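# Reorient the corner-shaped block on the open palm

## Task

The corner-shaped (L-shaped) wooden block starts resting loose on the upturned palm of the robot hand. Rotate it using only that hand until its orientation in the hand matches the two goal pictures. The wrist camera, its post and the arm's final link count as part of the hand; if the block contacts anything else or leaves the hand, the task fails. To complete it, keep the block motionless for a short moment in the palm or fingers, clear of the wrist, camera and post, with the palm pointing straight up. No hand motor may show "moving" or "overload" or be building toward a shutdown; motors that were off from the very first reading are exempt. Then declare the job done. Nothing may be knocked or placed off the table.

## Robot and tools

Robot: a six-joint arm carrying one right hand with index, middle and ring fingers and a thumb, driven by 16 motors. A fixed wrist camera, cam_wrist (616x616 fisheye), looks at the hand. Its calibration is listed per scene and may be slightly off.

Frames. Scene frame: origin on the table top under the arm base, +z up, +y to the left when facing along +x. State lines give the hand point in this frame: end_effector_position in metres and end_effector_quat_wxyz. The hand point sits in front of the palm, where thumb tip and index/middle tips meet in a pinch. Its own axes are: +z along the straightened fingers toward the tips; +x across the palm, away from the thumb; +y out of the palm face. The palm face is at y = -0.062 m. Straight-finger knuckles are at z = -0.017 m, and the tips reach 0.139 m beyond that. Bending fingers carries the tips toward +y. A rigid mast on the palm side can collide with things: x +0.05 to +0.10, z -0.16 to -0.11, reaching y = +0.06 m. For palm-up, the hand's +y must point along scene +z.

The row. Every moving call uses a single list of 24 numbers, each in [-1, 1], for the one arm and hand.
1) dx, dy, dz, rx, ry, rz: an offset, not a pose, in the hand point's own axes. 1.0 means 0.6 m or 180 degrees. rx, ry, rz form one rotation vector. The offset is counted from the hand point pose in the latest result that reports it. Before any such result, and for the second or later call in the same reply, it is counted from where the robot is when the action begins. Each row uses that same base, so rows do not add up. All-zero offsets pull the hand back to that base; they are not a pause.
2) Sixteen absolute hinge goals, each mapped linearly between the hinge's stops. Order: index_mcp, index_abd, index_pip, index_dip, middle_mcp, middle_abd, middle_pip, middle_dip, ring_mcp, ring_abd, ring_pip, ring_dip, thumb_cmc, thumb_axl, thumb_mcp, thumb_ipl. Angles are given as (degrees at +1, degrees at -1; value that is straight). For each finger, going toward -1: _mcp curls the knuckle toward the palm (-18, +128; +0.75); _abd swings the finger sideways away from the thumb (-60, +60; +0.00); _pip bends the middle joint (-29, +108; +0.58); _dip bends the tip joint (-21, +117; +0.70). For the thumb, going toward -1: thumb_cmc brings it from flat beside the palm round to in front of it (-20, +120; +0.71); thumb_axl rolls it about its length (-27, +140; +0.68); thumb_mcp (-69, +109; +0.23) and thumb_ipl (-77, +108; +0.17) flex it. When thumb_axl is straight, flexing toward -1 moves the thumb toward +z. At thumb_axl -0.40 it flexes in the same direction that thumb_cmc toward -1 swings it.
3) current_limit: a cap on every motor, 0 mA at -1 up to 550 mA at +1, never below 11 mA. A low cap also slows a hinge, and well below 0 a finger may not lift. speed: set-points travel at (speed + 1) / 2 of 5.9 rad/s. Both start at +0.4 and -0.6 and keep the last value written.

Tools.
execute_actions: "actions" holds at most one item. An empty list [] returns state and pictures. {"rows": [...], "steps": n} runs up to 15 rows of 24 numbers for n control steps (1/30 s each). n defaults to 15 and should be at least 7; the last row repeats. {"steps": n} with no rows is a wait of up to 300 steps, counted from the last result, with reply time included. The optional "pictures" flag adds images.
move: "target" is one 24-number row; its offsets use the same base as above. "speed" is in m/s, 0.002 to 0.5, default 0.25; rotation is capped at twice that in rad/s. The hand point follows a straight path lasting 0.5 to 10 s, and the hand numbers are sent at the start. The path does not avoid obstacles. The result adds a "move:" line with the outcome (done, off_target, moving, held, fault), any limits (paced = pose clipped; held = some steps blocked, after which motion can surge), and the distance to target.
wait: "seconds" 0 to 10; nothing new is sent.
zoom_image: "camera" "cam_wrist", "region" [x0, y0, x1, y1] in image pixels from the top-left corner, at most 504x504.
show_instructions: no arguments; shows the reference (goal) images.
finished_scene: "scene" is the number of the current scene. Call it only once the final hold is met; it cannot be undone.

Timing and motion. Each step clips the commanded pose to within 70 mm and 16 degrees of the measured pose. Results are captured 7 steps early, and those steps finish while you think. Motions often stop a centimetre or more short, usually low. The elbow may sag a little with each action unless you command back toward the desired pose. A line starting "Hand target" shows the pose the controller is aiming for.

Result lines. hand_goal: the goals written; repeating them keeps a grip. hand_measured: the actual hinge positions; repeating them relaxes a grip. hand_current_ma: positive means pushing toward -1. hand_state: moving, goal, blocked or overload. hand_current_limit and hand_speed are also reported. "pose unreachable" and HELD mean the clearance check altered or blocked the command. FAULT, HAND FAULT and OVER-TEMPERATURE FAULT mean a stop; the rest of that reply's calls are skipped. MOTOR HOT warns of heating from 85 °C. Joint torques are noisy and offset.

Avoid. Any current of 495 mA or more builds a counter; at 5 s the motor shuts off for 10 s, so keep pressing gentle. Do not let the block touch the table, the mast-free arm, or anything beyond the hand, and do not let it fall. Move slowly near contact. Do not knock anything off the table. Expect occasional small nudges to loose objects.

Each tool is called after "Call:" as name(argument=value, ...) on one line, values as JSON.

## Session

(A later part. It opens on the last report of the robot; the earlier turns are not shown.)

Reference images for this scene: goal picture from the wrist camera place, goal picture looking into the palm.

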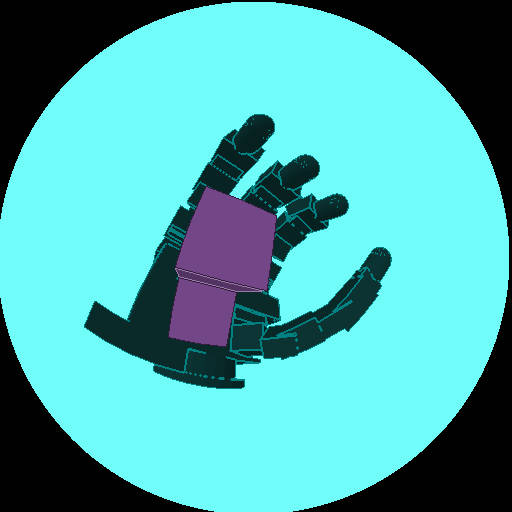

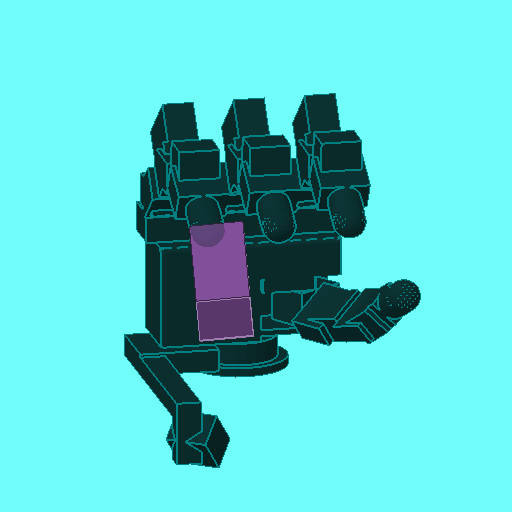

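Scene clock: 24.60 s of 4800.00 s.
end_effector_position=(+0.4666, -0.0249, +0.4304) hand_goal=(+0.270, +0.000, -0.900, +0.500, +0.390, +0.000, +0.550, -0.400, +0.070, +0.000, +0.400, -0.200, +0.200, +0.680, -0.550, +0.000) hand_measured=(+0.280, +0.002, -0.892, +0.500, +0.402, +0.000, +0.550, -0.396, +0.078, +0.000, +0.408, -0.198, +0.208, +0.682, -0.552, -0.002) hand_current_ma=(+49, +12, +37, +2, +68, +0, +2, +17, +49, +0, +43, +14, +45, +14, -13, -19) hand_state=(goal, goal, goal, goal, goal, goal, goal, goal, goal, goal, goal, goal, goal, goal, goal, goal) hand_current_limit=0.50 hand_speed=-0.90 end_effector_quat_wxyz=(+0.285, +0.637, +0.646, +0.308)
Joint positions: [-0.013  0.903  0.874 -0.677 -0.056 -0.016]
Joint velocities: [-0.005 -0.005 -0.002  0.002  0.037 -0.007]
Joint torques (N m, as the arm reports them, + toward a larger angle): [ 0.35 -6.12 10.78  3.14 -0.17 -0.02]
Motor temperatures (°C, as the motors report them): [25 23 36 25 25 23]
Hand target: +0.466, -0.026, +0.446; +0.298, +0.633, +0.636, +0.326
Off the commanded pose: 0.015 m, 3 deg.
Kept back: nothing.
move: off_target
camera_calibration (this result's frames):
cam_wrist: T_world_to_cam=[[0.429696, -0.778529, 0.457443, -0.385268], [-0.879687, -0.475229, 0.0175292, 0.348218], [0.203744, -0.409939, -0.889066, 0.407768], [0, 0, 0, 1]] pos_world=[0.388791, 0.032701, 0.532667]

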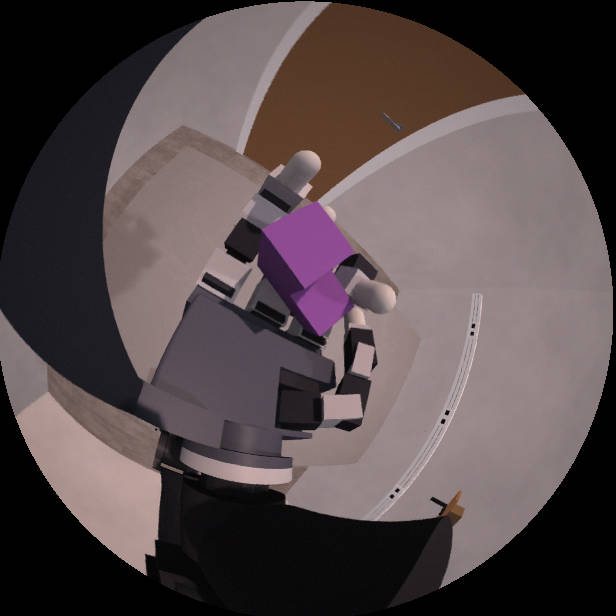

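Call:
move(target=[0,0.02,-0.017,-0.015,0,0, 0.2,-0.3,-1.0,0.4, 0.39,0,0.55,-0.4, 0.07,0,0.4,-0.2, 0.2,0.68,-0.55,0, 0.5,-0.8], speed=0.1)

Call:
zoom_image(camera="cam_wrist", region=[140, 120, 470, 450])

Scene clock: 25.77 s of 4800.00 s.
end_effector_position=(+0.4666, -0.0250, +0.4304) hand_goal=(+0.200, -0.300, -1.000, +0.400, +0.390, +0.000, +0.550, -0.400, +0.070, +0.000, +0.400, -0.200, +0.200, +0.680, -0.550, +0.000) hand_measured=(+0.220, -0.294, -0.994, +0.402, +0.404, +0.000, +0.550, -0.396, +0.078, +0.000, +0.408, -0.198, +0.208, +0.682, -0.552, -0.002) hand_current_ma=(+109, +28, +32, +13, +73, +0, +2, +17, +51, +0, +43, +14, +45, +14, -13, -19) hand_state=(blocked, goal, goal, goal, goal, goal, goal, goal, goal, goal, goal, goal, goal, goal, goal, goal) hand_current_limit=0.50 hand_speed=-0.80 end_effector_quat_wxyz=(+0.284, +0.638, +0.646, +0.308)
Joint positions: [-0.013  0.903  0.874 -0.677 -0.056 -0.015]
Joint velocities: [-0.005  0.005 -0.017 -0.027 -0.007  0.037]
Joint torques (N m, as the arm reports them, + toward a larger angle): [ 0.3  -5.94 11.14  2.96 -0.11 -0.08]
Motor temperatures (°C, as the motors report them): [25 23 35 25 25 23]
Hand target: +0.466, -0.025, +0.446; +0.299, +0.630, +0.639, +0.323
Off the commanded pose: 0.016 m, 3 deg.
Kept back: nothing.
move: off_target
camera_calibration (this result's frames):
cam_wrist: T_world_to_cam=[[0.42951, -0.778768, 0.457212, -0.385107], [-0.879805, -0.475017, 0.0174033, 0.348313], [0.20363, -0.409732, -0.889188, 0.407859], [0, 0, 0, 1]] pos_world=[0.388802, 0.0326582, 0.532677]

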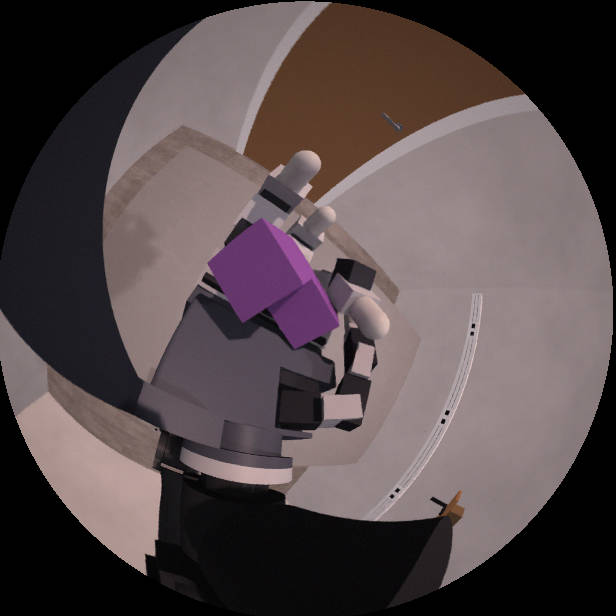

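Region (140, 120, 470, 450) of cam_wrist's 616x616 image, scaled by 1.527, with more detail than that image has.

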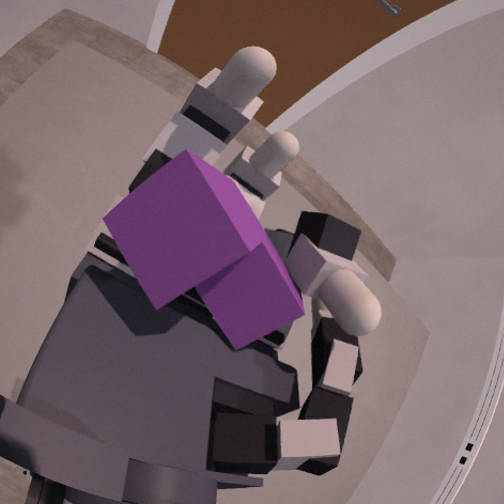

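Call:
move(target=[0,0.02,-0.017,-0.015,0.045,0.055, 0.36,0,-0.9,0.4, 0.36,0,0.55,-0.4, 0.07,0,0.4,-0.2, 0.2,0.68,-0.55,0, 0.5,-0.8], speed=0.15)

Call:
zoom_image(camera="cam_wrist", region=[140, 120, 470, 450])

Scene clock: 27.57 s of 4800.00 s.
end_effector_position=(+0.4658, -0.0201, +0.4260) hand_goal=(+0.360, +0.000, -0.900, +0.400, +0.360, +0.000, +0.550, -0.400, +0.070, +0.000, +0.400, -0.200, +0.200, +0.680, -0.550, +0.000) hand_measured=(+0.368, -0.002, -0.902, +0.402, +0.392, +0.000, +0.550, -0.396, +0.080, +0.000, +0.408, -0.198, +0.208, +0.682, -0.552, -0.002) hand_current_ma=(+40, -13, -6, +13, +166, +0, +2, +17, +56, +0, +43, +14, +45, +14, -13, -19) hand_state=(goal, goal, goal, goal, blocked, goal, goal, goal, goal, goal, goal, goal, goal, goal, goal, goal) hand_current_limit=0.50 hand_speed=-0.80 end_effector_quat_wxyz=(+0.210, +0.664, +0.613, +0.373)
Joint positions: [-0.038  0.903  0.874 -0.677 -0.218  0.129]
Joint velocities: [-0.015 -0.005  0.002 -0.002 -0.081  0.037]
Joint torques (N m, as the arm reports them, + toward a larger angle): [-0.35 -5.83 11.76  2.77 -0.31 -0.07]
Motor temperatures (°C, as the motors report them): [25 23 35 25 25 23]
Hand target: +0.466, -0.025, +0.446; +0.225, +0.661, +0.600, +0.390
Off the commanded pose: 0.021 m, 3 deg.
Kept back: nothing.
move: off_target
camera_calibration (this result's frames):
cam_wrist: T_world_to_cam=[[0.437692, -0.855667, 0.276153, -0.307194], [-0.877784, -0.473169, -0.0748725, 0.388378], [0.194733, -0.209632, -0.958193, 0.443613], [0, 0, 0, 1]] pos_world=[0.388982, 0.0139082, 0.538978]

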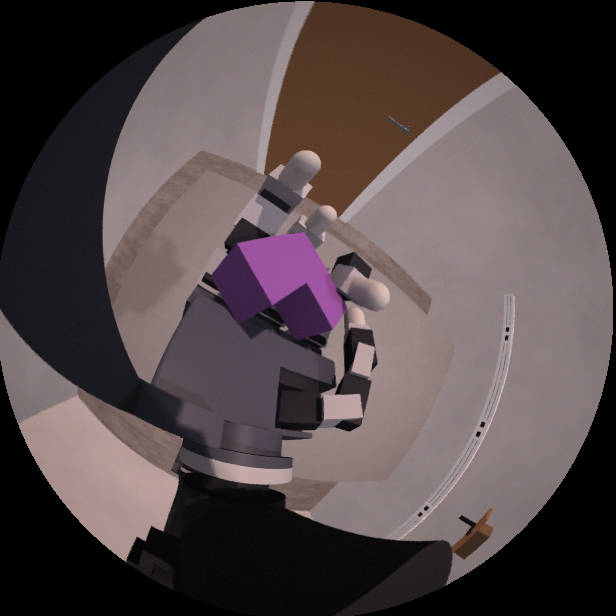

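Region (140, 120, 470, 450) of cam_wrist's 616x616 image, scaled by 1.527, with more detail than that image has.

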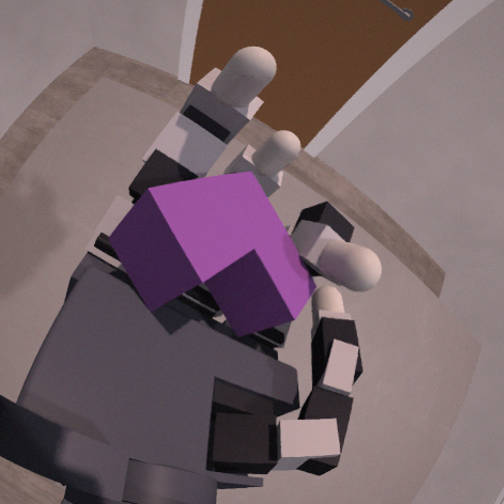

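Call:
move(target=[0,0.025,-0.02,-0.015,-0.045,-0.055, -0.4,0,0.2,0.4, 0.3,0,0.2,-0.2, 0.36,0,0.0,-0.2, 0.3,0.68,-0.4,0, 0.5,-0.75], speed=0.15)

Call:
zoom_image(camera="cam_wrist", region=[140, 120, 470, 450])

Scene clock: 30.93 s of 4800.00 s.
end_effector_position=(+0.4663, -0.0297, +0.4303) hand_goal=(-0.400, +0.000, +0.200, +0.400, +0.300, +0.000, +0.200, -0.200, +0.360, +0.000, +0.000, -0.200, +0.300, +0.680, -0.400, +0.000) hand_measured=(-0.380, -0.002, +0.198, +0.402, +0.328, +0.000, +0.210, -0.202, +0.370, +0.000, +0.008, -0.198, +0.304, +0.682, -0.408, -0.002) hand_current_ma=(+111, -11, -7, +13, +147, +0, +47, -14, +63, +0, +44, +14, +21, +15, -56, -19) hand_state=(blocked, goal, goal, goal, blocked, goal, goal, goal, goal, goal, goal, goal, goal, goal, goal, goal) hand_current_limit=0.50 hand_speed=-0.75 end_effector_quat_wxyz=(+0.285, +0.642, +0.642, +0.308)
Joint positions: [-0.023  0.903  0.874 -0.677 -0.058 -0.011]
Joint velocities: [ 0.005 -0.015 -0.007 -0.027 -0.051  0.051]
Joint torques (N m, as the arm reports them, + toward a larger angle): [ 1.19 -6.09 10.96  2.86  0.04 -0.19]
Motor temperatures (°C, as the motors report them): [25 23 35 25 25 23]
Hand target: +0.466, -0.025, +0.445; +0.300, +0.629, +0.642, +0.320
Off the commanded pose: 0.015 m, 3 deg.
Kept back: nothing.
move: off_target
camera_calibration (this result's frames):
cam_wrist: T_world_to_cam=[[0.42073, -0.785692, 0.453514, -0.383159], [-0.885105, -0.46514, 0.0152884, 0.349463], [0.198936, -0.40784, -0.891118, 0.408955], [0, 0, 0, 1]] pos_world=[0.389163, 0.0282926, 0.532853]

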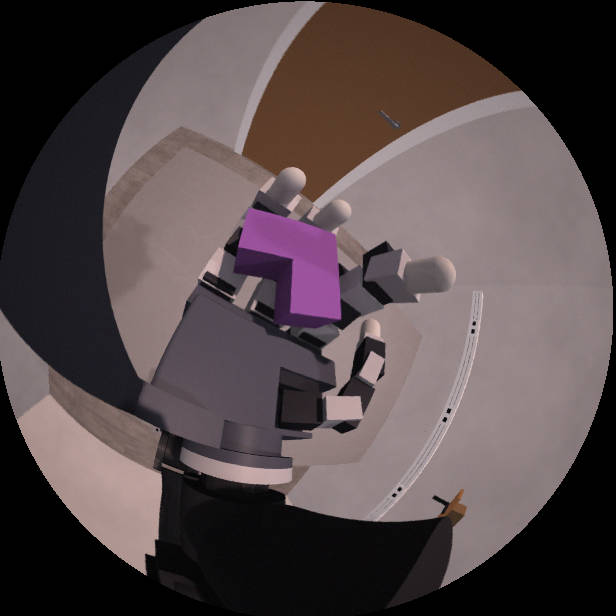

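Region (140, 120, 470, 450) of cam_wrist's 616x616 image, scaled by 1.527, with more detail than that image has.

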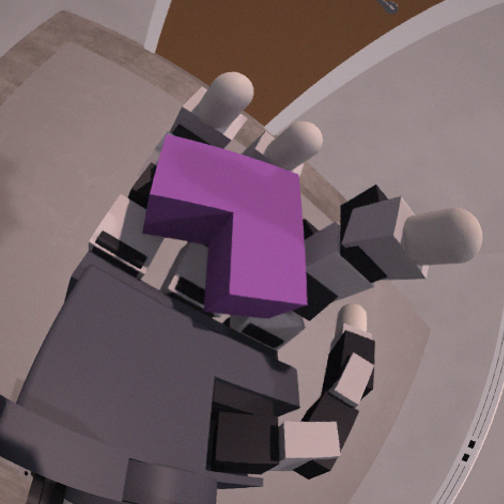

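Call:
move(target=[0,0.025,-0.02,-0.015,0.03,0.036, 0.1,0,0.2,-0.2, 0.3,0,0.2,-0.2, -0.05,0,0.4,-0.2, 0.05,0.68,-0.55,0.1, 0.5,-0.75], speed=0.15)

Call:
zoom_image(camera="cam_wrist", region=[140, 120, 470, 450])

Scene clock: 33.03 s of 4800.00 s.
end_effector_position=(+0.4660, -0.0253, +0.4276) hand_goal=(+0.100, +0.000, +0.200, -0.200, +0.300, +0.000, +0.200, -0.200, -0.050, +0.000, +0.400, -0.200, +0.050, +0.680, -0.550, +0.100) hand_measured=(+0.110, -0.002, +0.200, -0.196, +0.328, +0.000, +0.210, -0.202, -0.022, +0.000, +0.400, -0.198, +0.064, +0.682, -0.552, +0.096) hand_current_ma=(+53, -11, -1, +16, +147, +0, +47, -14, +168, +0, -2, +14, +68, +15, -12, -28) hand_state=(goal, goal, goal, goal, blocked, goal, goal, goal, blocked, goal, goal, goal, goal, goal, goal, goal) hand_current_limit=0.50 hand_speed=-0.75 end_effector_quat_wxyz=(+0.237, +0.658, +0.622, +0.352)
Joint positions: [-0.038  0.903  0.874 -0.677 -0.166  0.081]
Joint velocities: [ 0.015 -0.034  0.017 -0.012 -0.007 -0.022]
Joint torques (N m, as the arm reports them, + toward a larger angle): [-0.32 -5.84 12.34  2.47 -0.27 -0.03]
Motor temperatures (°C, as the motors report them): [25 23 35 25 25 23]
Hand target: +0.466, -0.030, +0.449; +0.251, +0.655, +0.610, +0.368
Off the commanded pose: 0.023 m, 3 deg.
Kept back: nothing.
move: off_target
camera_calibration (this result's frames):
cam_wrist: T_world_to_cam=[[0.428606, -0.837882, 0.338011, -0.333926], [-0.881564, -0.469757, -0.0466176, 0.376007], [0.197843, -0.277997, -0.939987, 0.433015], [0, 0, 0, 1]] pos_world=[0.388929, 0.0172184, 0.537428]

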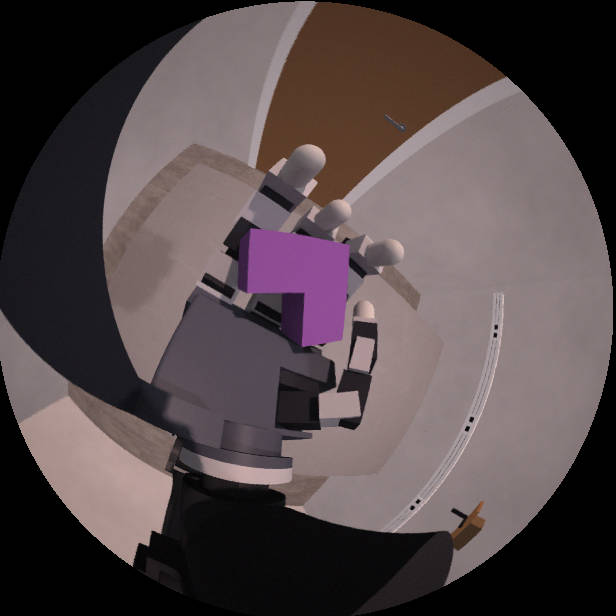

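Region (140, 120, 470, 450) of cam_wrist's 616x616 image, scaled by 1.527, with more detail than that image has.

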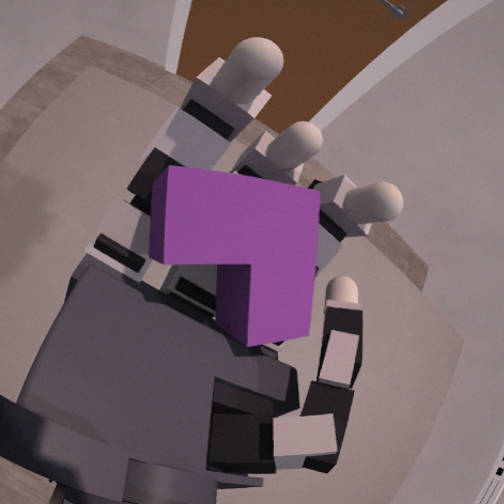

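Call:
move(target=[0,0.03,-0.025,-0.015,-0.04,-0.05, -0.4,-0.25,0.3,0.4, 0.33,0,0.3,-0.3, 0.36,0,0.2,-0.3, 0.05,0.68,-0.55,0.1, 0.5,-0.75], speed=0.15)

Call:
zoom_image(camera="cam_wrist", region=[140, 120, 470, 450])

Scene clock: 34.80 s of 4800.00 s.
end_effector_position=(+0.4661, -0.0344, +0.4312) hand_goal=(-0.400, -0.250, +0.300, +0.400, +0.330, +0.000, +0.300, -0.300, +0.360, +0.000, +0.200, -0.300, +0.050, +0.680, -0.550, +0.100) hand_measured=(-0.378, -0.248, +0.300, +0.396, +0.346, +0.000, +0.302, -0.296, +0.372, +0.000, +0.208, -0.298, +0.062, +0.682, -0.552, +0.096) hand_current_ma=(+118, +10, -2, -15, +87, +0, +8, +17, +66, +0, +44, +14, +59, +15, -17, -28) hand_state=(blocked, goal, goal, goal, goal, goal, goal, goal, goal, goal, goal, goal, goal, goal, goal, goal) hand_current_limit=0.50 hand_speed=-0.75 end_effector_quat_wxyz=(+0.301, +0.636, +0.648, +0.292)
Joint positions: [-0.029  0.903  0.874 -0.677 -0.028 -0.048]
Joint velocities: [ 0.005  0.005  0.012 -0.007 -0.066 -0.037]
Joint torques (N m, as the arm reports them, + toward a larger angle): [ 1.16 -6.24 11.7   2.61  0.04 -0.17]
Motor temperatures (°C, as the motors report them): [25 23 35 25 25 23]
Hand target: +0.466, -0.029, +0.451; +0.318, +0.622, +0.647, +0.305
Off the commanded pose: 0.020 m, 3 deg.
Kept back: nothing.
move: off_target
camera_calibration (this result's frames):
cam_wrist: T_world_to_cam=[[0.417364, -0.764954, 0.490563, -0.400844], [-0.887198, -0.45984, 0.0377694, 0.338601], [0.196689, -0.45099, -0.870587, 0.398612], [0, 0, 0, 1]] pos_world=[0.389302, 0.0288449, 0.530877]

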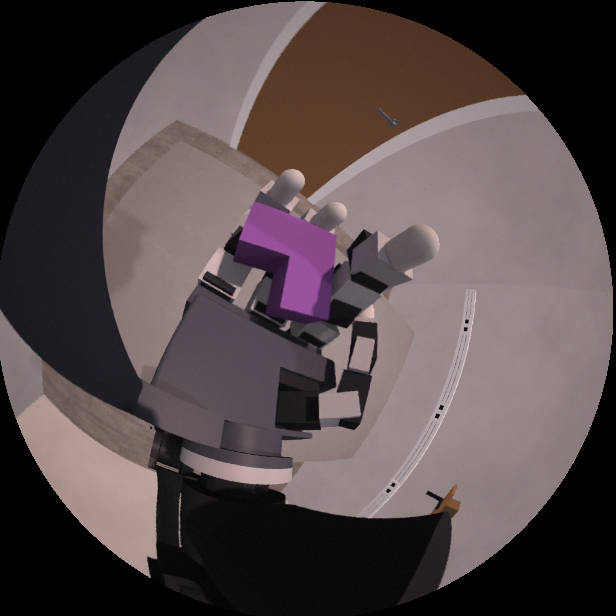

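Region (140, 120, 470, 450) of cam_wrist's 616x616 image, scaled by 1.527, with more detail than that image has.

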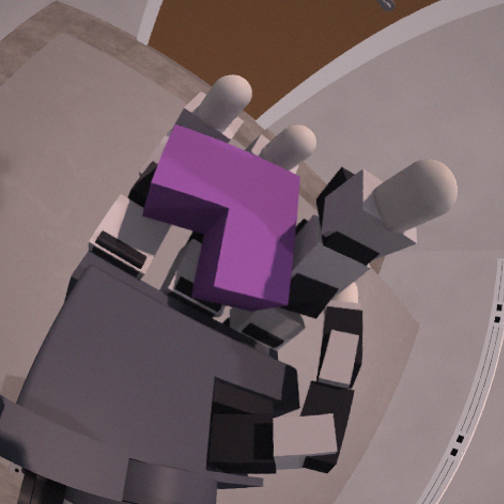

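Call:
move(target=[0,0.03,-0.025,-0.015,0,0, 0.05,0.25,0.5,0.0, 0.33,0,0.3,-0.3, 0.36,0,0.2,-0.3, 0.3,0.68,-0.4,0.1, 0.5,-0.7], speed=0.1)

Call:
move(target=[0,0.03,-0.025,-0.015,0,0, 0.05,-0.15,0.5,0.0, 0.33,0,0.3,-0.3, 0.36,0,0.2,-0.3, 0.3,0.68,-0.4,0.1, 0.5,-0.8], speed=0.1)

Call:
zoom_image(camera="cam_wrist", region=[140, 120, 470, 450])

Scene clock: 36.17 s of 4800.00 s.
end_effector_position=(+0.4661, -0.0343, +0.4313) hand_goal=(+0.050, +0.250, +0.500, +0.000, +0.330, +0.000, +0.300, -0.300, +0.360, +0.000, +0.200, -0.300, +0.300, +0.680, -0.400, +0.100) hand_measured=(+0.060, +0.246, +0.500, +0.004, +0.346, +0.000, +0.302, -0.296, +0.372, +0.000, +0.208, -0.298, +0.304, +0.682, -0.412, +0.096) hand_current_ma=(+53, -15, +2, +19, +87, +0, +8, +17, +66, +0, +44, +14, +18, +15, -73, -27) hand_state=(goal, goal, goal, goal, goal, goal, goal, goal, goal, goal, goal, goal, goal, goal, goal, goal) hand_current_limit=0.50 hand_speed=-0.70 end_effector_quat_wxyz=(+0.301, +0.636, +0.648, +0.292)
Joint positions: [-0.029  0.903  0.874 -0.677 -0.028 -0.049]
Joint velocities: [-0.005  0.005  0.002 -0.022  0.051 -0.007]
Joint torques (N m, as the arm reports them, + toward a larger angle): [ 0.47 -5.82 12.56  2.24 -0.1  -0.08]
Motor temperatures (°C, as the motors report them): [25 23 35 25 25 23]
Hand target: +0.466, -0.034, +0.455; +0.315, +0.629, +0.641, +0.307
Off the commanded pose: 0.023 m, 3 deg.
Kept back: nothing.
move: off_target
camera_calibration (this result's frames):
cam_wrist: T_world_to_cam=[[0.417744, -0.764463, 0.491005, -0.401156], [-0.88697, -0.460257, 0.0380395, 0.338403], [0.196909, -0.451398, -0.870326, 0.39842], [0, 0, 0, 1]] pos_world=[0.389282, 0.0289299, 0.530852]

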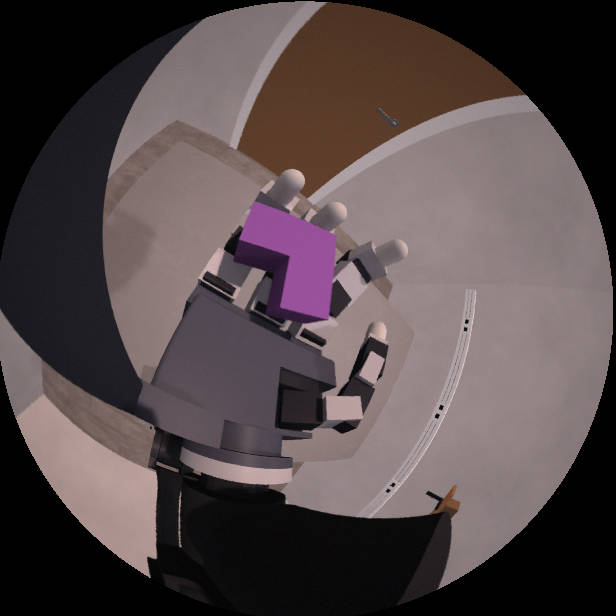

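Scene clock: 37.17 s of 4800.00 s.
end_effector_position=(+0.4661, -0.0343, +0.4313) hand_goal=(+0.050, -0.150, +0.500, +0.000, +0.330, +0.000, +0.300, -0.300, +0.360, +0.000, +0.200, -0.300, +0.300, +0.680, -0.400, +0.100) hand_measured=(+0.060, -0.146, +0.500, +0.004, +0.346, +0.000, +0.302, -0.296, +0.372, +0.000, +0.208, -0.298, +0.304, +0.682, -0.412, +0.096) hand_current_ma=(+53, +14, +2, +19, +87, +0, +8, +17, +66, +0, +44, +14, +18, +15, -73, -27) hand_state=(goal, goal, goal, goal, goal, goal, goal, goal, goal, goal, goal, goal, goal, goal, goal, goal) hand_current_limit=0.50 hand_speed=-0.80 end_effector_quat_wxyz=(+0.301, +0.636, +0.648, +0.292)
Joint positions: [-0.029  0.903  0.874 -0.677 -0.028 -0.049]
Joint velocities: [ 0.005 -0.005 -0.007 -0.007  0.022 -0.007]
Joint torques (N m, as the arm reports them, + toward a larger angle): [ 0.49 -5.9  12.6   2.23 -0.11 -0.08]
Motor temperatures (°C, as the motors report them): [25 23 35 25 25 23]
Hand target: +0.466, -0.034, +0.455; +0.315, +0.629, +0.641, +0.307
Off the commanded pose: 0.023 m, 3 deg.
Kept back: nothing.
move: off_target
camera_calibration (this result's frames):
cam_wrist: T_world_to_cam=[[0.417744, -0.764463, 0.491005, -0.401156], [-0.88697, -0.460257, 0.0380395, 0.338403], [0.196909, -0.451398, -0.870326, 0.39842], [0, 0, 0, 1]] pos_world=[0.389282, 0.0289299, 0.530852]

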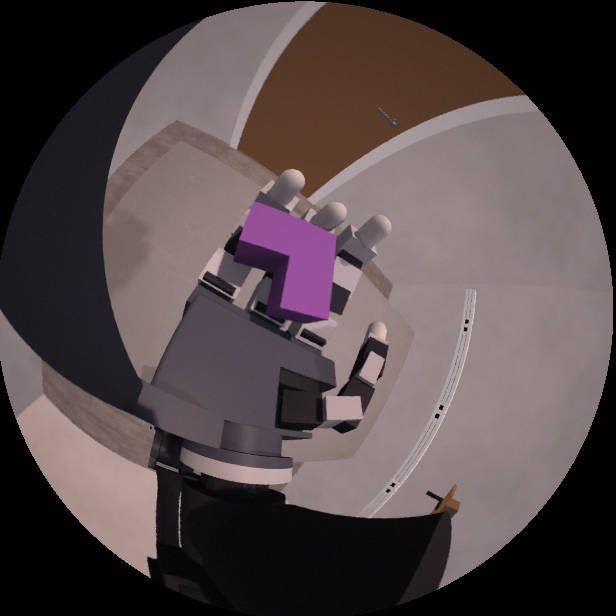

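Region (140, 120, 470, 450) of cam_wrist's 616x616 image, scaled by 1.527, with more detail than that image has.

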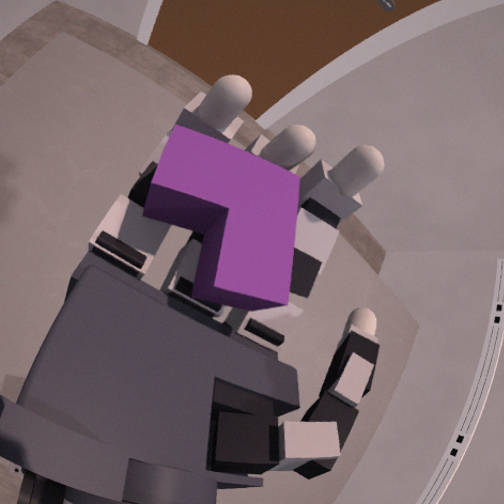

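Call:
move(target=[0,0.03,-0.025,-0.015,0,0, 0.05,-0.15,0.5,0.0, 0.33,0,0.3,-0.3, 0.36,0,0.2,-0.3, -0.15,0.75,-0.3,-0.6, 0.5,-0.7], speed=0.1)

Call:
zoom_image(camera="cam_wrist", region=[140, 120, 470, 450])

Scene clock: 39.13 s of 4800.00 s.
end_effector_position=(+0.4661, -0.0343, +0.4313) hand_goal=(+0.050, -0.150, +0.500, +0.000, +0.330, +0.000, +0.300, -0.300, +0.360, +0.000, +0.200, -0.300, -0.150, +0.750, -0.300, -0.600) hand_measured=(+0.064, -0.146, +0.500, +0.004, +0.346, +0.000, +0.302, -0.296, +0.372, +0.000, +0.208, -0.298, -0.140, +0.754, -0.292, -0.586) hand_current_ma=(+78, +14, +2, +19, +87, +0, +8, +17, +66, +0, +44, +14, +55, +27, +52, +96) hand_state=(goal, goal, goal, goal, goal, goal, goal, goal, goal, goal, goal, goal, goal, goal, goal, goal) hand_current_limit=0.50 hand_speed=-0.70 end_effector_quat_wxyz=(+0.301, +0.636, +0.648, +0.292)
Joint positions: [-0.029  0.903  0.874 -0.677 -0.028 -0.049]
Joint velocities: [ 0.005  0.015  0.007  0.002 -0.022  0.095]
Joint torques (N m, as the arm reports them, + toward a larger angle): [ 0.47 -5.98 12.59  2.23 -0.12 -0.06]
Motor temperatures (°C, as the motors report them): [25 23 35 25 25 23]
Hand target: +0.466, -0.034, +0.455; +0.315, +0.629, +0.641, +0.307
Off the commanded pose: 0.023 m, 3 deg.
Kept back: nothing.
move: off_target
camera_calibration (this result's frames):
cam_wrist: T_world_to_cam=[[0.417744, -0.764463, 0.491005, -0.401156], [-0.88697, -0.460257, 0.0380395, 0.338403], [0.196909, -0.451398, -0.870326, 0.39842], [0, 0, 0, 1]] pos_world=[0.389282, 0.0289299, 0.530852]

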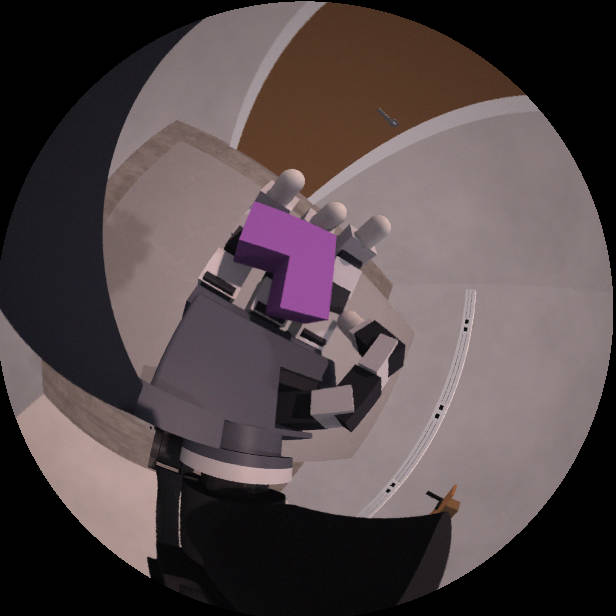

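Region (140, 120, 470, 450) of cam_wrist's 616x616 image, scaled by 1.527, with more detail than that image has.

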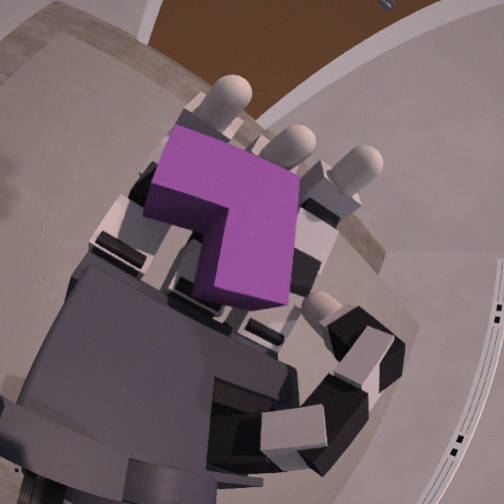

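Call:
move(target=[0,0.03,-0.025,-0.015,0.02,0.025, 0.05,-0.15,0.5,0.0, 0.33,0,0.3,-0.3, -0.1,0,0.45,-0.3, -0.25,0.62,-0.3,-0.6, 0.5,-0.8], speed=0.1)

Call:
zoom_image(camera="cam_wrist", region=[140, 120, 470, 450])

Scene clock: 40.63 s of 4800.00 s.
end_effector_position=(+0.4663, -0.0284, +0.4296) hand_goal=(+0.050, -0.150, +0.500, +0.000, +0.330, +0.000, +0.300, -0.300, -0.100, +0.000, +0.450, -0.300, -0.250, +0.620, -0.300, -0.600) hand_measured=(+0.072, -0.146, +0.500, +0.004, +0.346, +0.000, +0.302, -0.296, -0.066, +0.000, +0.452, -0.298, -0.242, +0.628, -0.302, -0.598) hand_current_ma=(+115, +14, +2, +19, +87, +0, +8, +17, +206, -3, +8, +14, +41, +51, -17, +11) hand_state=(blocked, goal, goal, goal, goal, goal, goal, goal, blocked, goal, goal, goal, goal, goal, goal, goal) hand_current_limit=0.50 hand_speed=-0.80 end_effector_quat_wxyz=(+0.269, +0.646, +0.637, +0.323)
Joint positions: [-0.031  0.903  0.874 -0.677 -0.098  0.013]
Joint velocities: [-0.015 -0.015  0.012  0.012 -0.081 -0.037]
Joint torques (N m, as the arm reports them, + toward a larger angle): [-0.37 -5.67 13.12  1.98 -0.23  0.  ]
Motor temperatures (°C, as the motors report them): [25 23 36 25 25 23]
Hand target: +0.466, -0.034, +0.454; +0.283, +0.644, +0.625, +0.338
Off the commanded pose: 0.026 m, 3 deg.
Kept back: nothing.
move: off_target
camera_calibration (this result's frames):
cam_wrist: T_world_to_cam=[[0.426114, -0.802155, 0.418299, -0.369645], [-0.881948, -0.471316, -0.00539681, 0.357338], [0.20148, -0.366618, -0.908293, 0.416167], [0, 0, 0, 1]] pos_world=[0.388816, 0.0244803, 0.534552]

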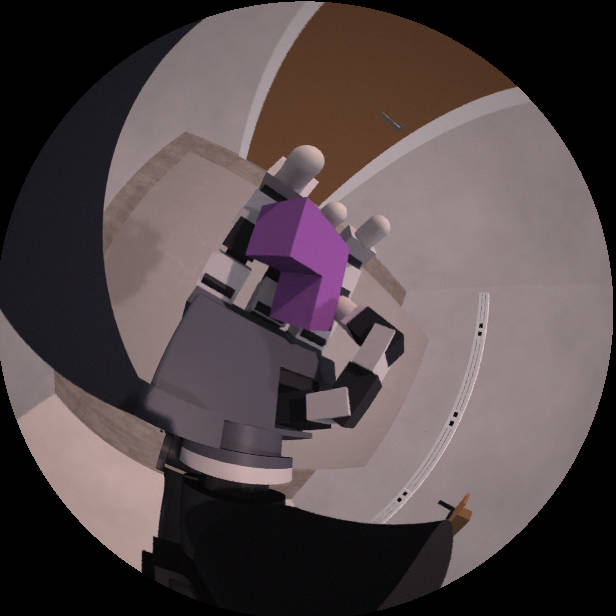

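Region (140, 120, 470, 450) of cam_wrist's 616x616 image, scaled by 1.527, with more detail than that image has.

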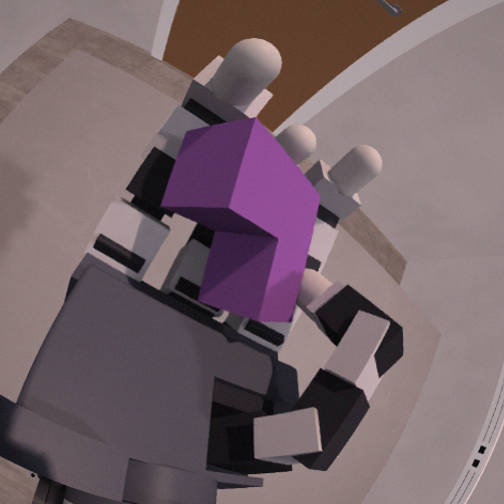

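Call:
move(target=[0,0.03,-0.025,-0.015,0.03,0.035, 0.05,-0.15,0.5,0.0, 0.33,0,0.3,-0.3, -0.3,0.3,0.45,-0.3, -0.25,0.62,-0.3,-0.6, 0.5,-0.85], speed=0.1)

Call:
zoom_image(camera="cam_wrist", region=[140, 120, 470, 450])

Scene clock: 42.00 s of 4800.00 s.
end_effector_position=(+0.4658, -0.0249, +0.4270) hand_goal=(+0.050, -0.150, +0.500, +0.000, +0.330, +0.000, +0.300, -0.300, -0.300, +0.300, +0.450, -0.300, -0.250, +0.620, -0.300, -0.600) hand_measured=(+0.072, -0.146, +0.500, +0.004, +0.346, +0.000, +0.302, -0.296, -0.272, +0.294, +0.452, -0.298, -0.242, +0.628, -0.302, -0.598) hand_current_ma=(+115, +14, +2, +19, +87, +0, +8, +17, +163, -24, +9, +13, +41, +54, -17, +11) hand_state=(blocked, goal, goal, goal, goal, goal, goal, goal, blocked, goal, goal, goal, goal, goal, goal, goal) hand_current_limit=0.50 hand_speed=-0.85 end_effector_quat_wxyz=(+0.221, +0.661, +0.617, +0.365)
Joint positions: [-0.049  0.903  0.874 -0.677 -0.207  0.1  ]
Joint velocities: [-0.024  0.005  0.002 -0.017 -0.081  0.081]
Joint torques (N m, as the arm reports them, + toward a larger angle): [-0.36 -5.87 13.04  2.15 -0.32 -0.03]
Motor temperatures (°C, as the motors report them): [25 23 36 25 25 23]
Hand target: +0.466, -0.030, +0.453; +0.236, +0.657, +0.605, +0.382
Off the commanded pose: 0.026 m, 3 deg.
Kept back: nothing.
move: off_target
camera_calibration (this result's frames):
cam_wrist: T_world_to_cam=[[0.435728, -0.847677, 0.30263, -0.321733], [-0.877845, -0.474493, -0.0651455, 0.382095], [0.198818, -0.237276, -0.950879, 0.437856], [0, 0, 0, 1]] pos_world=[0.388555, 0.0124681, 0.538606]

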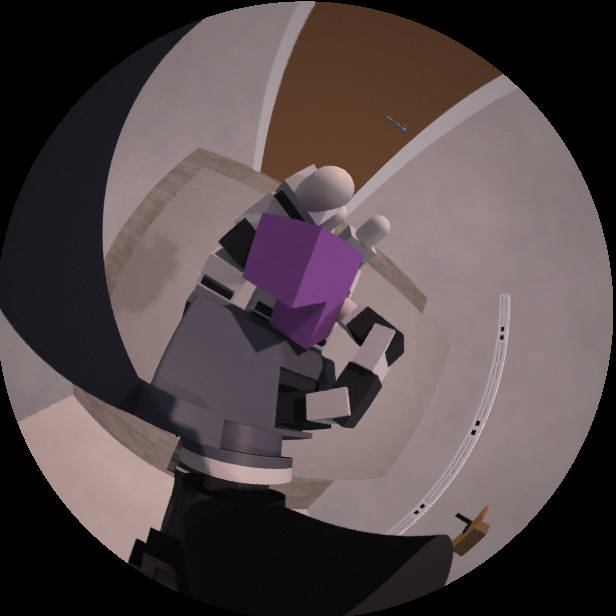

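Region (140, 120, 470, 450) of cam_wrist's 616x616 image, scaled by 1.527, with more detail than that image has.

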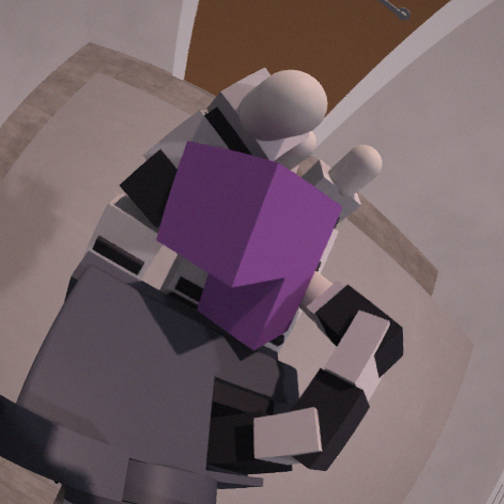

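Call:
move(target=[0,0.03,-0.025,-0.015,0,0, 0.28,0,0.5,0.0, 0.33,0,0.3,-0.3, -0.2,0.5,0.45,-0.3, -0.1,0.75,-0.3,-0.5, 0.5,-0.85], speed=0.1)

Call:
zoom_image(camera="cam_wrist", region=[140, 120, 470, 450])

Scene clock: 43.33 s of 4800.00 s.
end_effector_position=(+0.4658, -0.0253, +0.4269) hand_goal=(+0.280, +0.000, +0.500, +0.000, +0.330, +0.000, +0.300, -0.300, -0.200, +0.500, +0.450, -0.300, -0.100, +0.750, -0.300, -0.500) hand_measured=(+0.288, -0.002, +0.500, +0.004, +0.350, +0.004, +0.306, -0.296, -0.186, +0.440, +0.458, -0.296, -0.098, +0.750, -0.302, -0.502) hand_current_ma=(+43, -10, +2, +19, +105, +19, +31, +17, +81, -265, +36, +18, +13, +1, -17, -20) hand_state=(goal, goal, goal, goal, goal, goal, goal, goal, goal, blocked, goal, goal, goal, goal, goal, goal) hand_current_limit=0.50 hand_speed=-0.85 end_effector_quat_wxyz=(+0.221, +0.662, +0.616, +0.366)
Joint positions: [-0.05   0.903  0.874 -0.677 -0.207  0.103]
Joint velocities: [-0.005  0.005  0.022 -0.007  0.037 -0.007]
Joint torques (N m, as the arm reports them, + toward a larger angle): [-0.43 -6.15 12.66  2.24 -0.3  -0.16]
Motor temperatures (°C, as the motors report them): [25 23 36 25 25 23]
Hand target: +0.466, -0.030, +0.450; +0.237, +0.655, +0.609, +0.380
Off the commanded pose: 0.023 m, 3 deg.
Kept back: nothing.
move: off_target
camera_calibration (this result's frames):
cam_wrist: T_world_to_cam=[[0.434093, -0.849189, 0.300733, -0.320485], [-0.878857, -0.472536, -0.0657292, 0.382635], [0.197924, -0.235769, -0.951441, 0.438378], [0, 0, 0, 1]] pos_world=[0.388637, 0.0120123, 0.538621]

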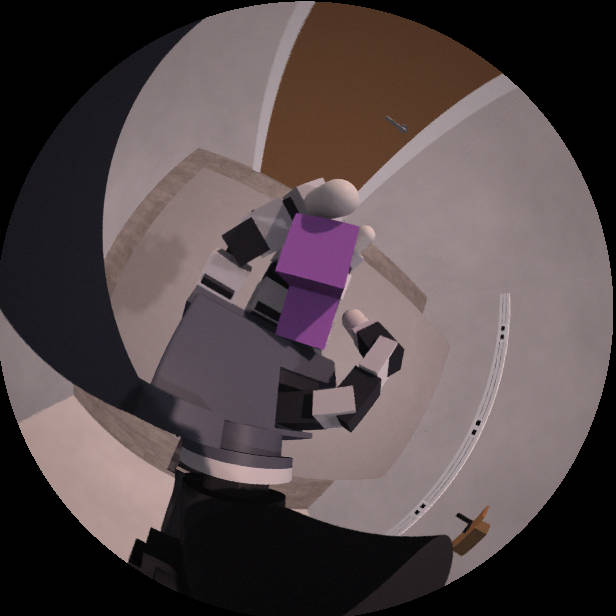

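Region (140, 120, 470, 450) of cam_wrist's 616x616 image, scaled by 1.527, with more detail than that image has.

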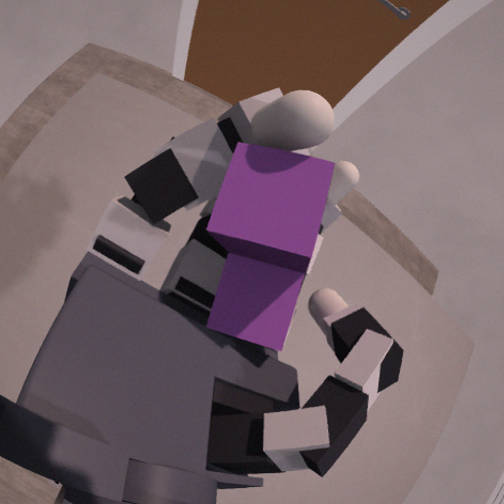

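Call:
move(target=[0,0.03,-0.025,-0.015,0,0, 0.42,0,0.5,0.0, 0.33,0,0.3,-0.3, -0.2,0.46,0.45,-0.3, -0.1,0.75,-0.35,-0.3, 0.5,-0.9], speed=0.1)

Call:
zoom_image(camera="cam_wrist", region=[140, 120, 470, 450])

Scene clock: 46.37 s of 4800.00 s.
end_effector_position=(+0.4658, -0.0254, +0.4269) hand_goal=(+0.420, +0.000, +0.500, +0.000, +0.330, +0.000, +0.300, -0.300, -0.200, +0.460, +0.450, -0.300, -0.100, +0.750, -0.350, -0.300) hand_measured=(+0.428, -0.002, +0.500, +0.004, +0.350, +0.004, +0.306, -0.296, -0.186, +0.438, +0.458, -0.296, -0.098, +0.750, -0.352, -0.304) hand_current_ma=(+42, -10, +2, +19, +105, +19, +31, +17, +81, -97, +36, +18, +14, +2, -15, -25) hand_state=(goal, goal, goal, goal, goal, goal, goal, goal, goal, blocked, goal, goal, goal, goal, goal, goal) hand_current_limit=0.50 hand_speed=-0.90 end_effector_quat_wxyz=(+0.221, +0.662, +0.616, +0.366)
Joint positions: [-0.05   0.903  0.874 -0.677 -0.207  0.103]
Joint velocities: [-0.005 -0.015  0.002 -0.012 -0.037 -0.022]
Joint torques (N m, as the arm reports them, + toward a larger angle): [-0.39 -5.84 12.57  2.23 -0.31 -0.14]
Motor temperatures (°C, as the motors report them): [25 23 36 25 25 23]
Hand target: +0.466, -0.030, +0.450; +0.236, +0.656, +0.608, +0.380
Off the commanded pose: 0.023 m, 3 deg.
Kept back: nothing.
move: off_target
camera_calibration (this result's frames):
cam_wrist: T_world_to_cam=[[0.433769, -0.849355, 0.300733, -0.320485], [-0.879037, -0.472201, -0.065729, 0.382635], [0.197834, -0.235844, -0.951441, 0.438378], [0, 0, 0, 1]] pos_world=[0.388641, 0.011864, 0.538621]

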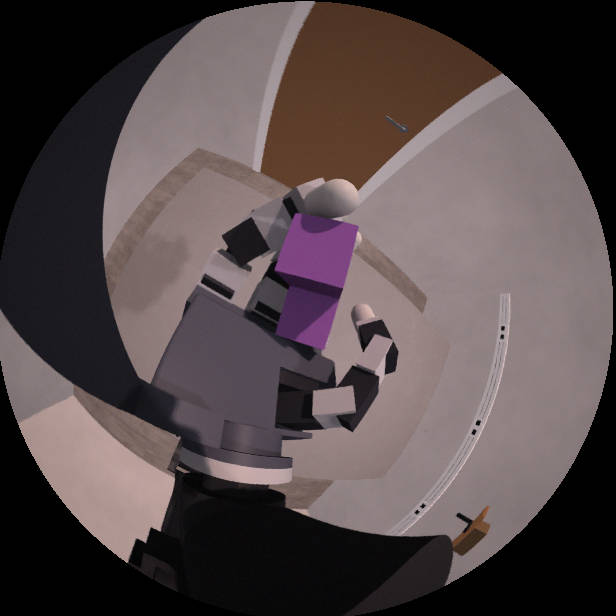

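Region (140, 120, 470, 450) of cam_wrist's 616x616 image, scaled by 1.527, with more detail than that image has.

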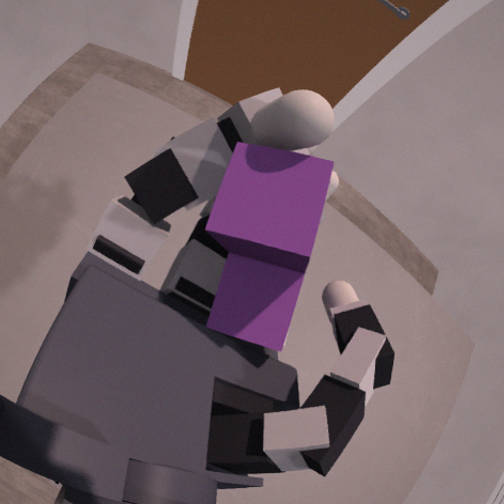

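Call:
move(target=[0,0.03,-0.025,-0.015,0,0, 0.3,0,0.4,-0.2, 0.33,0,0.5,0.3, -0.2,0.46,0.45,-0.3, -0.1,0.75,-0.35,-0.3, 0.5,-0.7], speed=0.1)

Call:
move(target=[0,0.03,-0.025,-0.015,0,0, 0.3,0,0.4,-0.2, 0.33,0,0.5,0.3, -0.25,0.65,0.45,-0.3, -0.1,0.75,-0.35,-0.3, 0.5,-0.9], speed=0.1)

Call:
zoom_image(camera="cam_wrist", region=[140, 120, 470, 450])

Scene clock: 47.83 s of 4800.00 s.
end_effector_position=(+0.4657, -0.0256, +0.4269) hand_goal=(+0.300, +0.000, +0.400, -0.200, +0.330, +0.000, +0.500, +0.300, -0.200, +0.460, +0.450, -0.300, -0.100, +0.750, -0.350, -0.300) hand_measured=(+0.326, -0.002, +0.408, -0.196, +0.350, +0.004, +0.500, +0.298, -0.182, +0.438, +0.458, -0.296, -0.098, +0.750, -0.352, -0.304) hand_current_ma=(+143, -10, +42, +19, +105, +19, +2, -12, +110, -93, +44, +18, +14, +2, -15, -25) hand_state=(blocked, goal, goal, goal, goal, goal, goal, goal, goal, blocked, goal, goal, goal, goal, goal, goal) hand_current_limit=0.50 hand_speed=-0.70 end_effector_quat_wxyz=(+0.221, +0.662, +0.616, +0.365)
Joint positions: [-0.05   0.903  0.874 -0.677 -0.207  0.103]
Joint velocities: [ 0.015 -0.015  0.007 -0.012 -0.066 -0.022]
Joint torques (N m, as the arm reports them, + toward a larger angle): [-0.44 -5.9  12.57  2.23 -0.3  -0.14]
Motor temperatures (°C, as the motors report them): [25 23 36 25 25 23]
Hand target: +0.466, -0.030, +0.450; +0.236, +0.656, +0.608, +0.380
Off the commanded pose: 0.023 m, 3 deg.
Kept back: nothing.
move: off_target
camera_calibration (this result's frames):
cam_wrist: T_world_to_cam=[[0.433445, -0.84952, 0.300733, -0.320485], [-0.879217, -0.471866, -0.0657288, 0.382635], [0.197744, -0.23592, -0.951441, 0.438378], [0, 0, 0, 1]] pos_world=[0.388646, 0.0117158, 0.538621]

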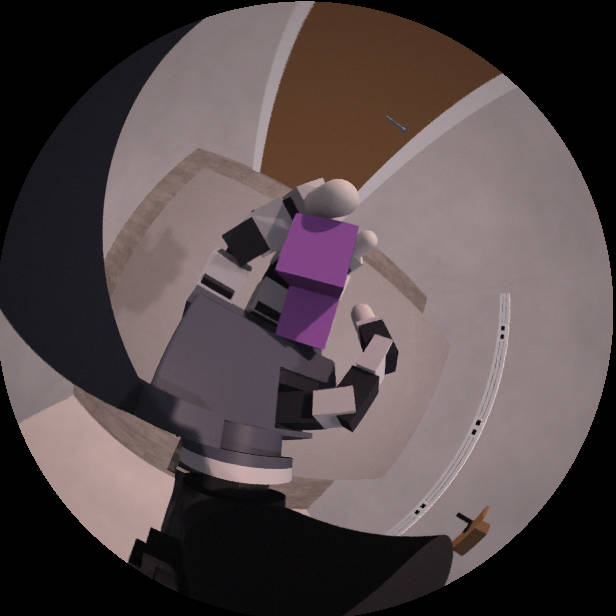

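Scene clock: 48.53 s of 4800.00 s.
end_effector_position=(+0.4657, -0.0260, +0.4269) hand_goal=(+0.300, +0.000, +0.400, -0.200, +0.330, +0.000, +0.500, +0.300, -0.250, +0.650, +0.450, -0.300, -0.100, +0.750, -0.350, -0.300) hand_measured=(+0.324, -0.002, +0.408, -0.196, +0.350, +0.004, +0.500, +0.298, -0.188, +0.460, +0.470, -0.292, -0.098, +0.750, -0.352, -0.304) hand_current_ma=(+132, -10, +42, +19, +105, +19, +2, -12, +371, -412, +101, +48, +14, +2, -15, -25) hand_state=(blocked, goal, goal, goal, goal, goal, goal, goal, blocked, blocked, blocked, goal, goal, goal, goal, goal) hand_current_limit=0.50 hand_speed=-0.90 end_effector_quat_wxyz=(+0.221, +0.662, +0.616, +0.365)
Joint positions: [-0.051  0.903  0.874 -0.677 -0.207  0.103]
Joint velocities: [ 0.005 -0.005 -0.022  0.007  0.066  0.022]
Joint torques (N m, as the arm reports them, + toward a larger angle): [-0.41 -5.81 12.54  2.23 -0.3  -0.14]
Motor temperatures (°C, as the motors report them): [25 23 36 25 25 23]
Hand target: +0.466, -0.030, +0.450; +0.236, +0.656, +0.607, +0.380
Off the commanded pose: 0.023 m, 3 deg.
Kept back: nothing.
move: off_target
camera_calibration (this result's frames):
cam_wrist: T_world_to_cam=[[0.432797, -0.849851, 0.300733, -0.320485], [-0.879577, -0.471195, -0.0657284, 0.382635], [0.197563, -0.236071, -0.951441, 0.438378], [0, 0, 0, 1]] pos_world=[0.388655, 0.0114194, 0.538621]

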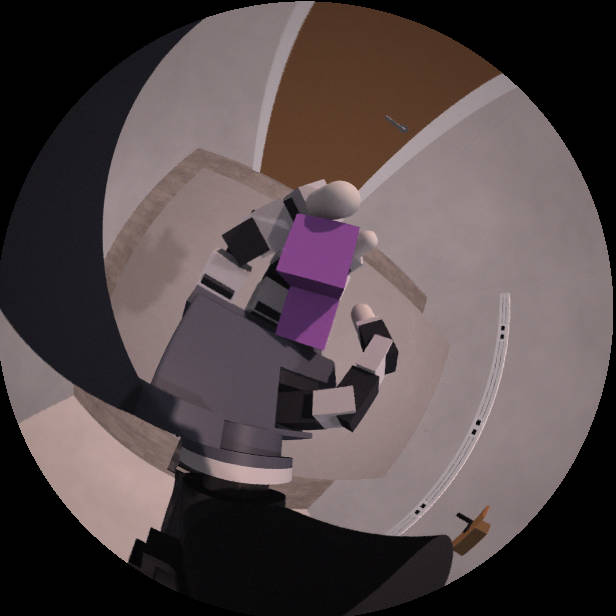

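Region (140, 120, 470, 450) of cam_wrist's 616x616 image, scaled by 1.527, with more detail than that image has.

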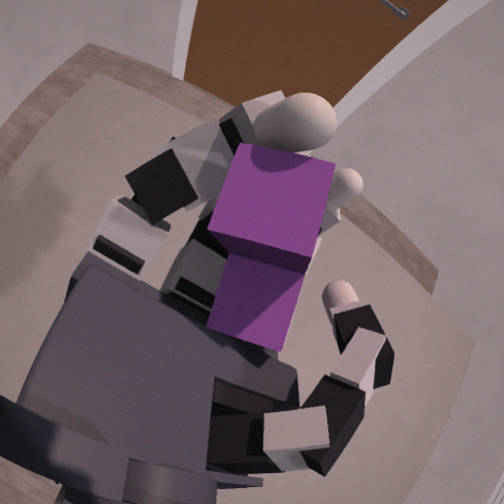

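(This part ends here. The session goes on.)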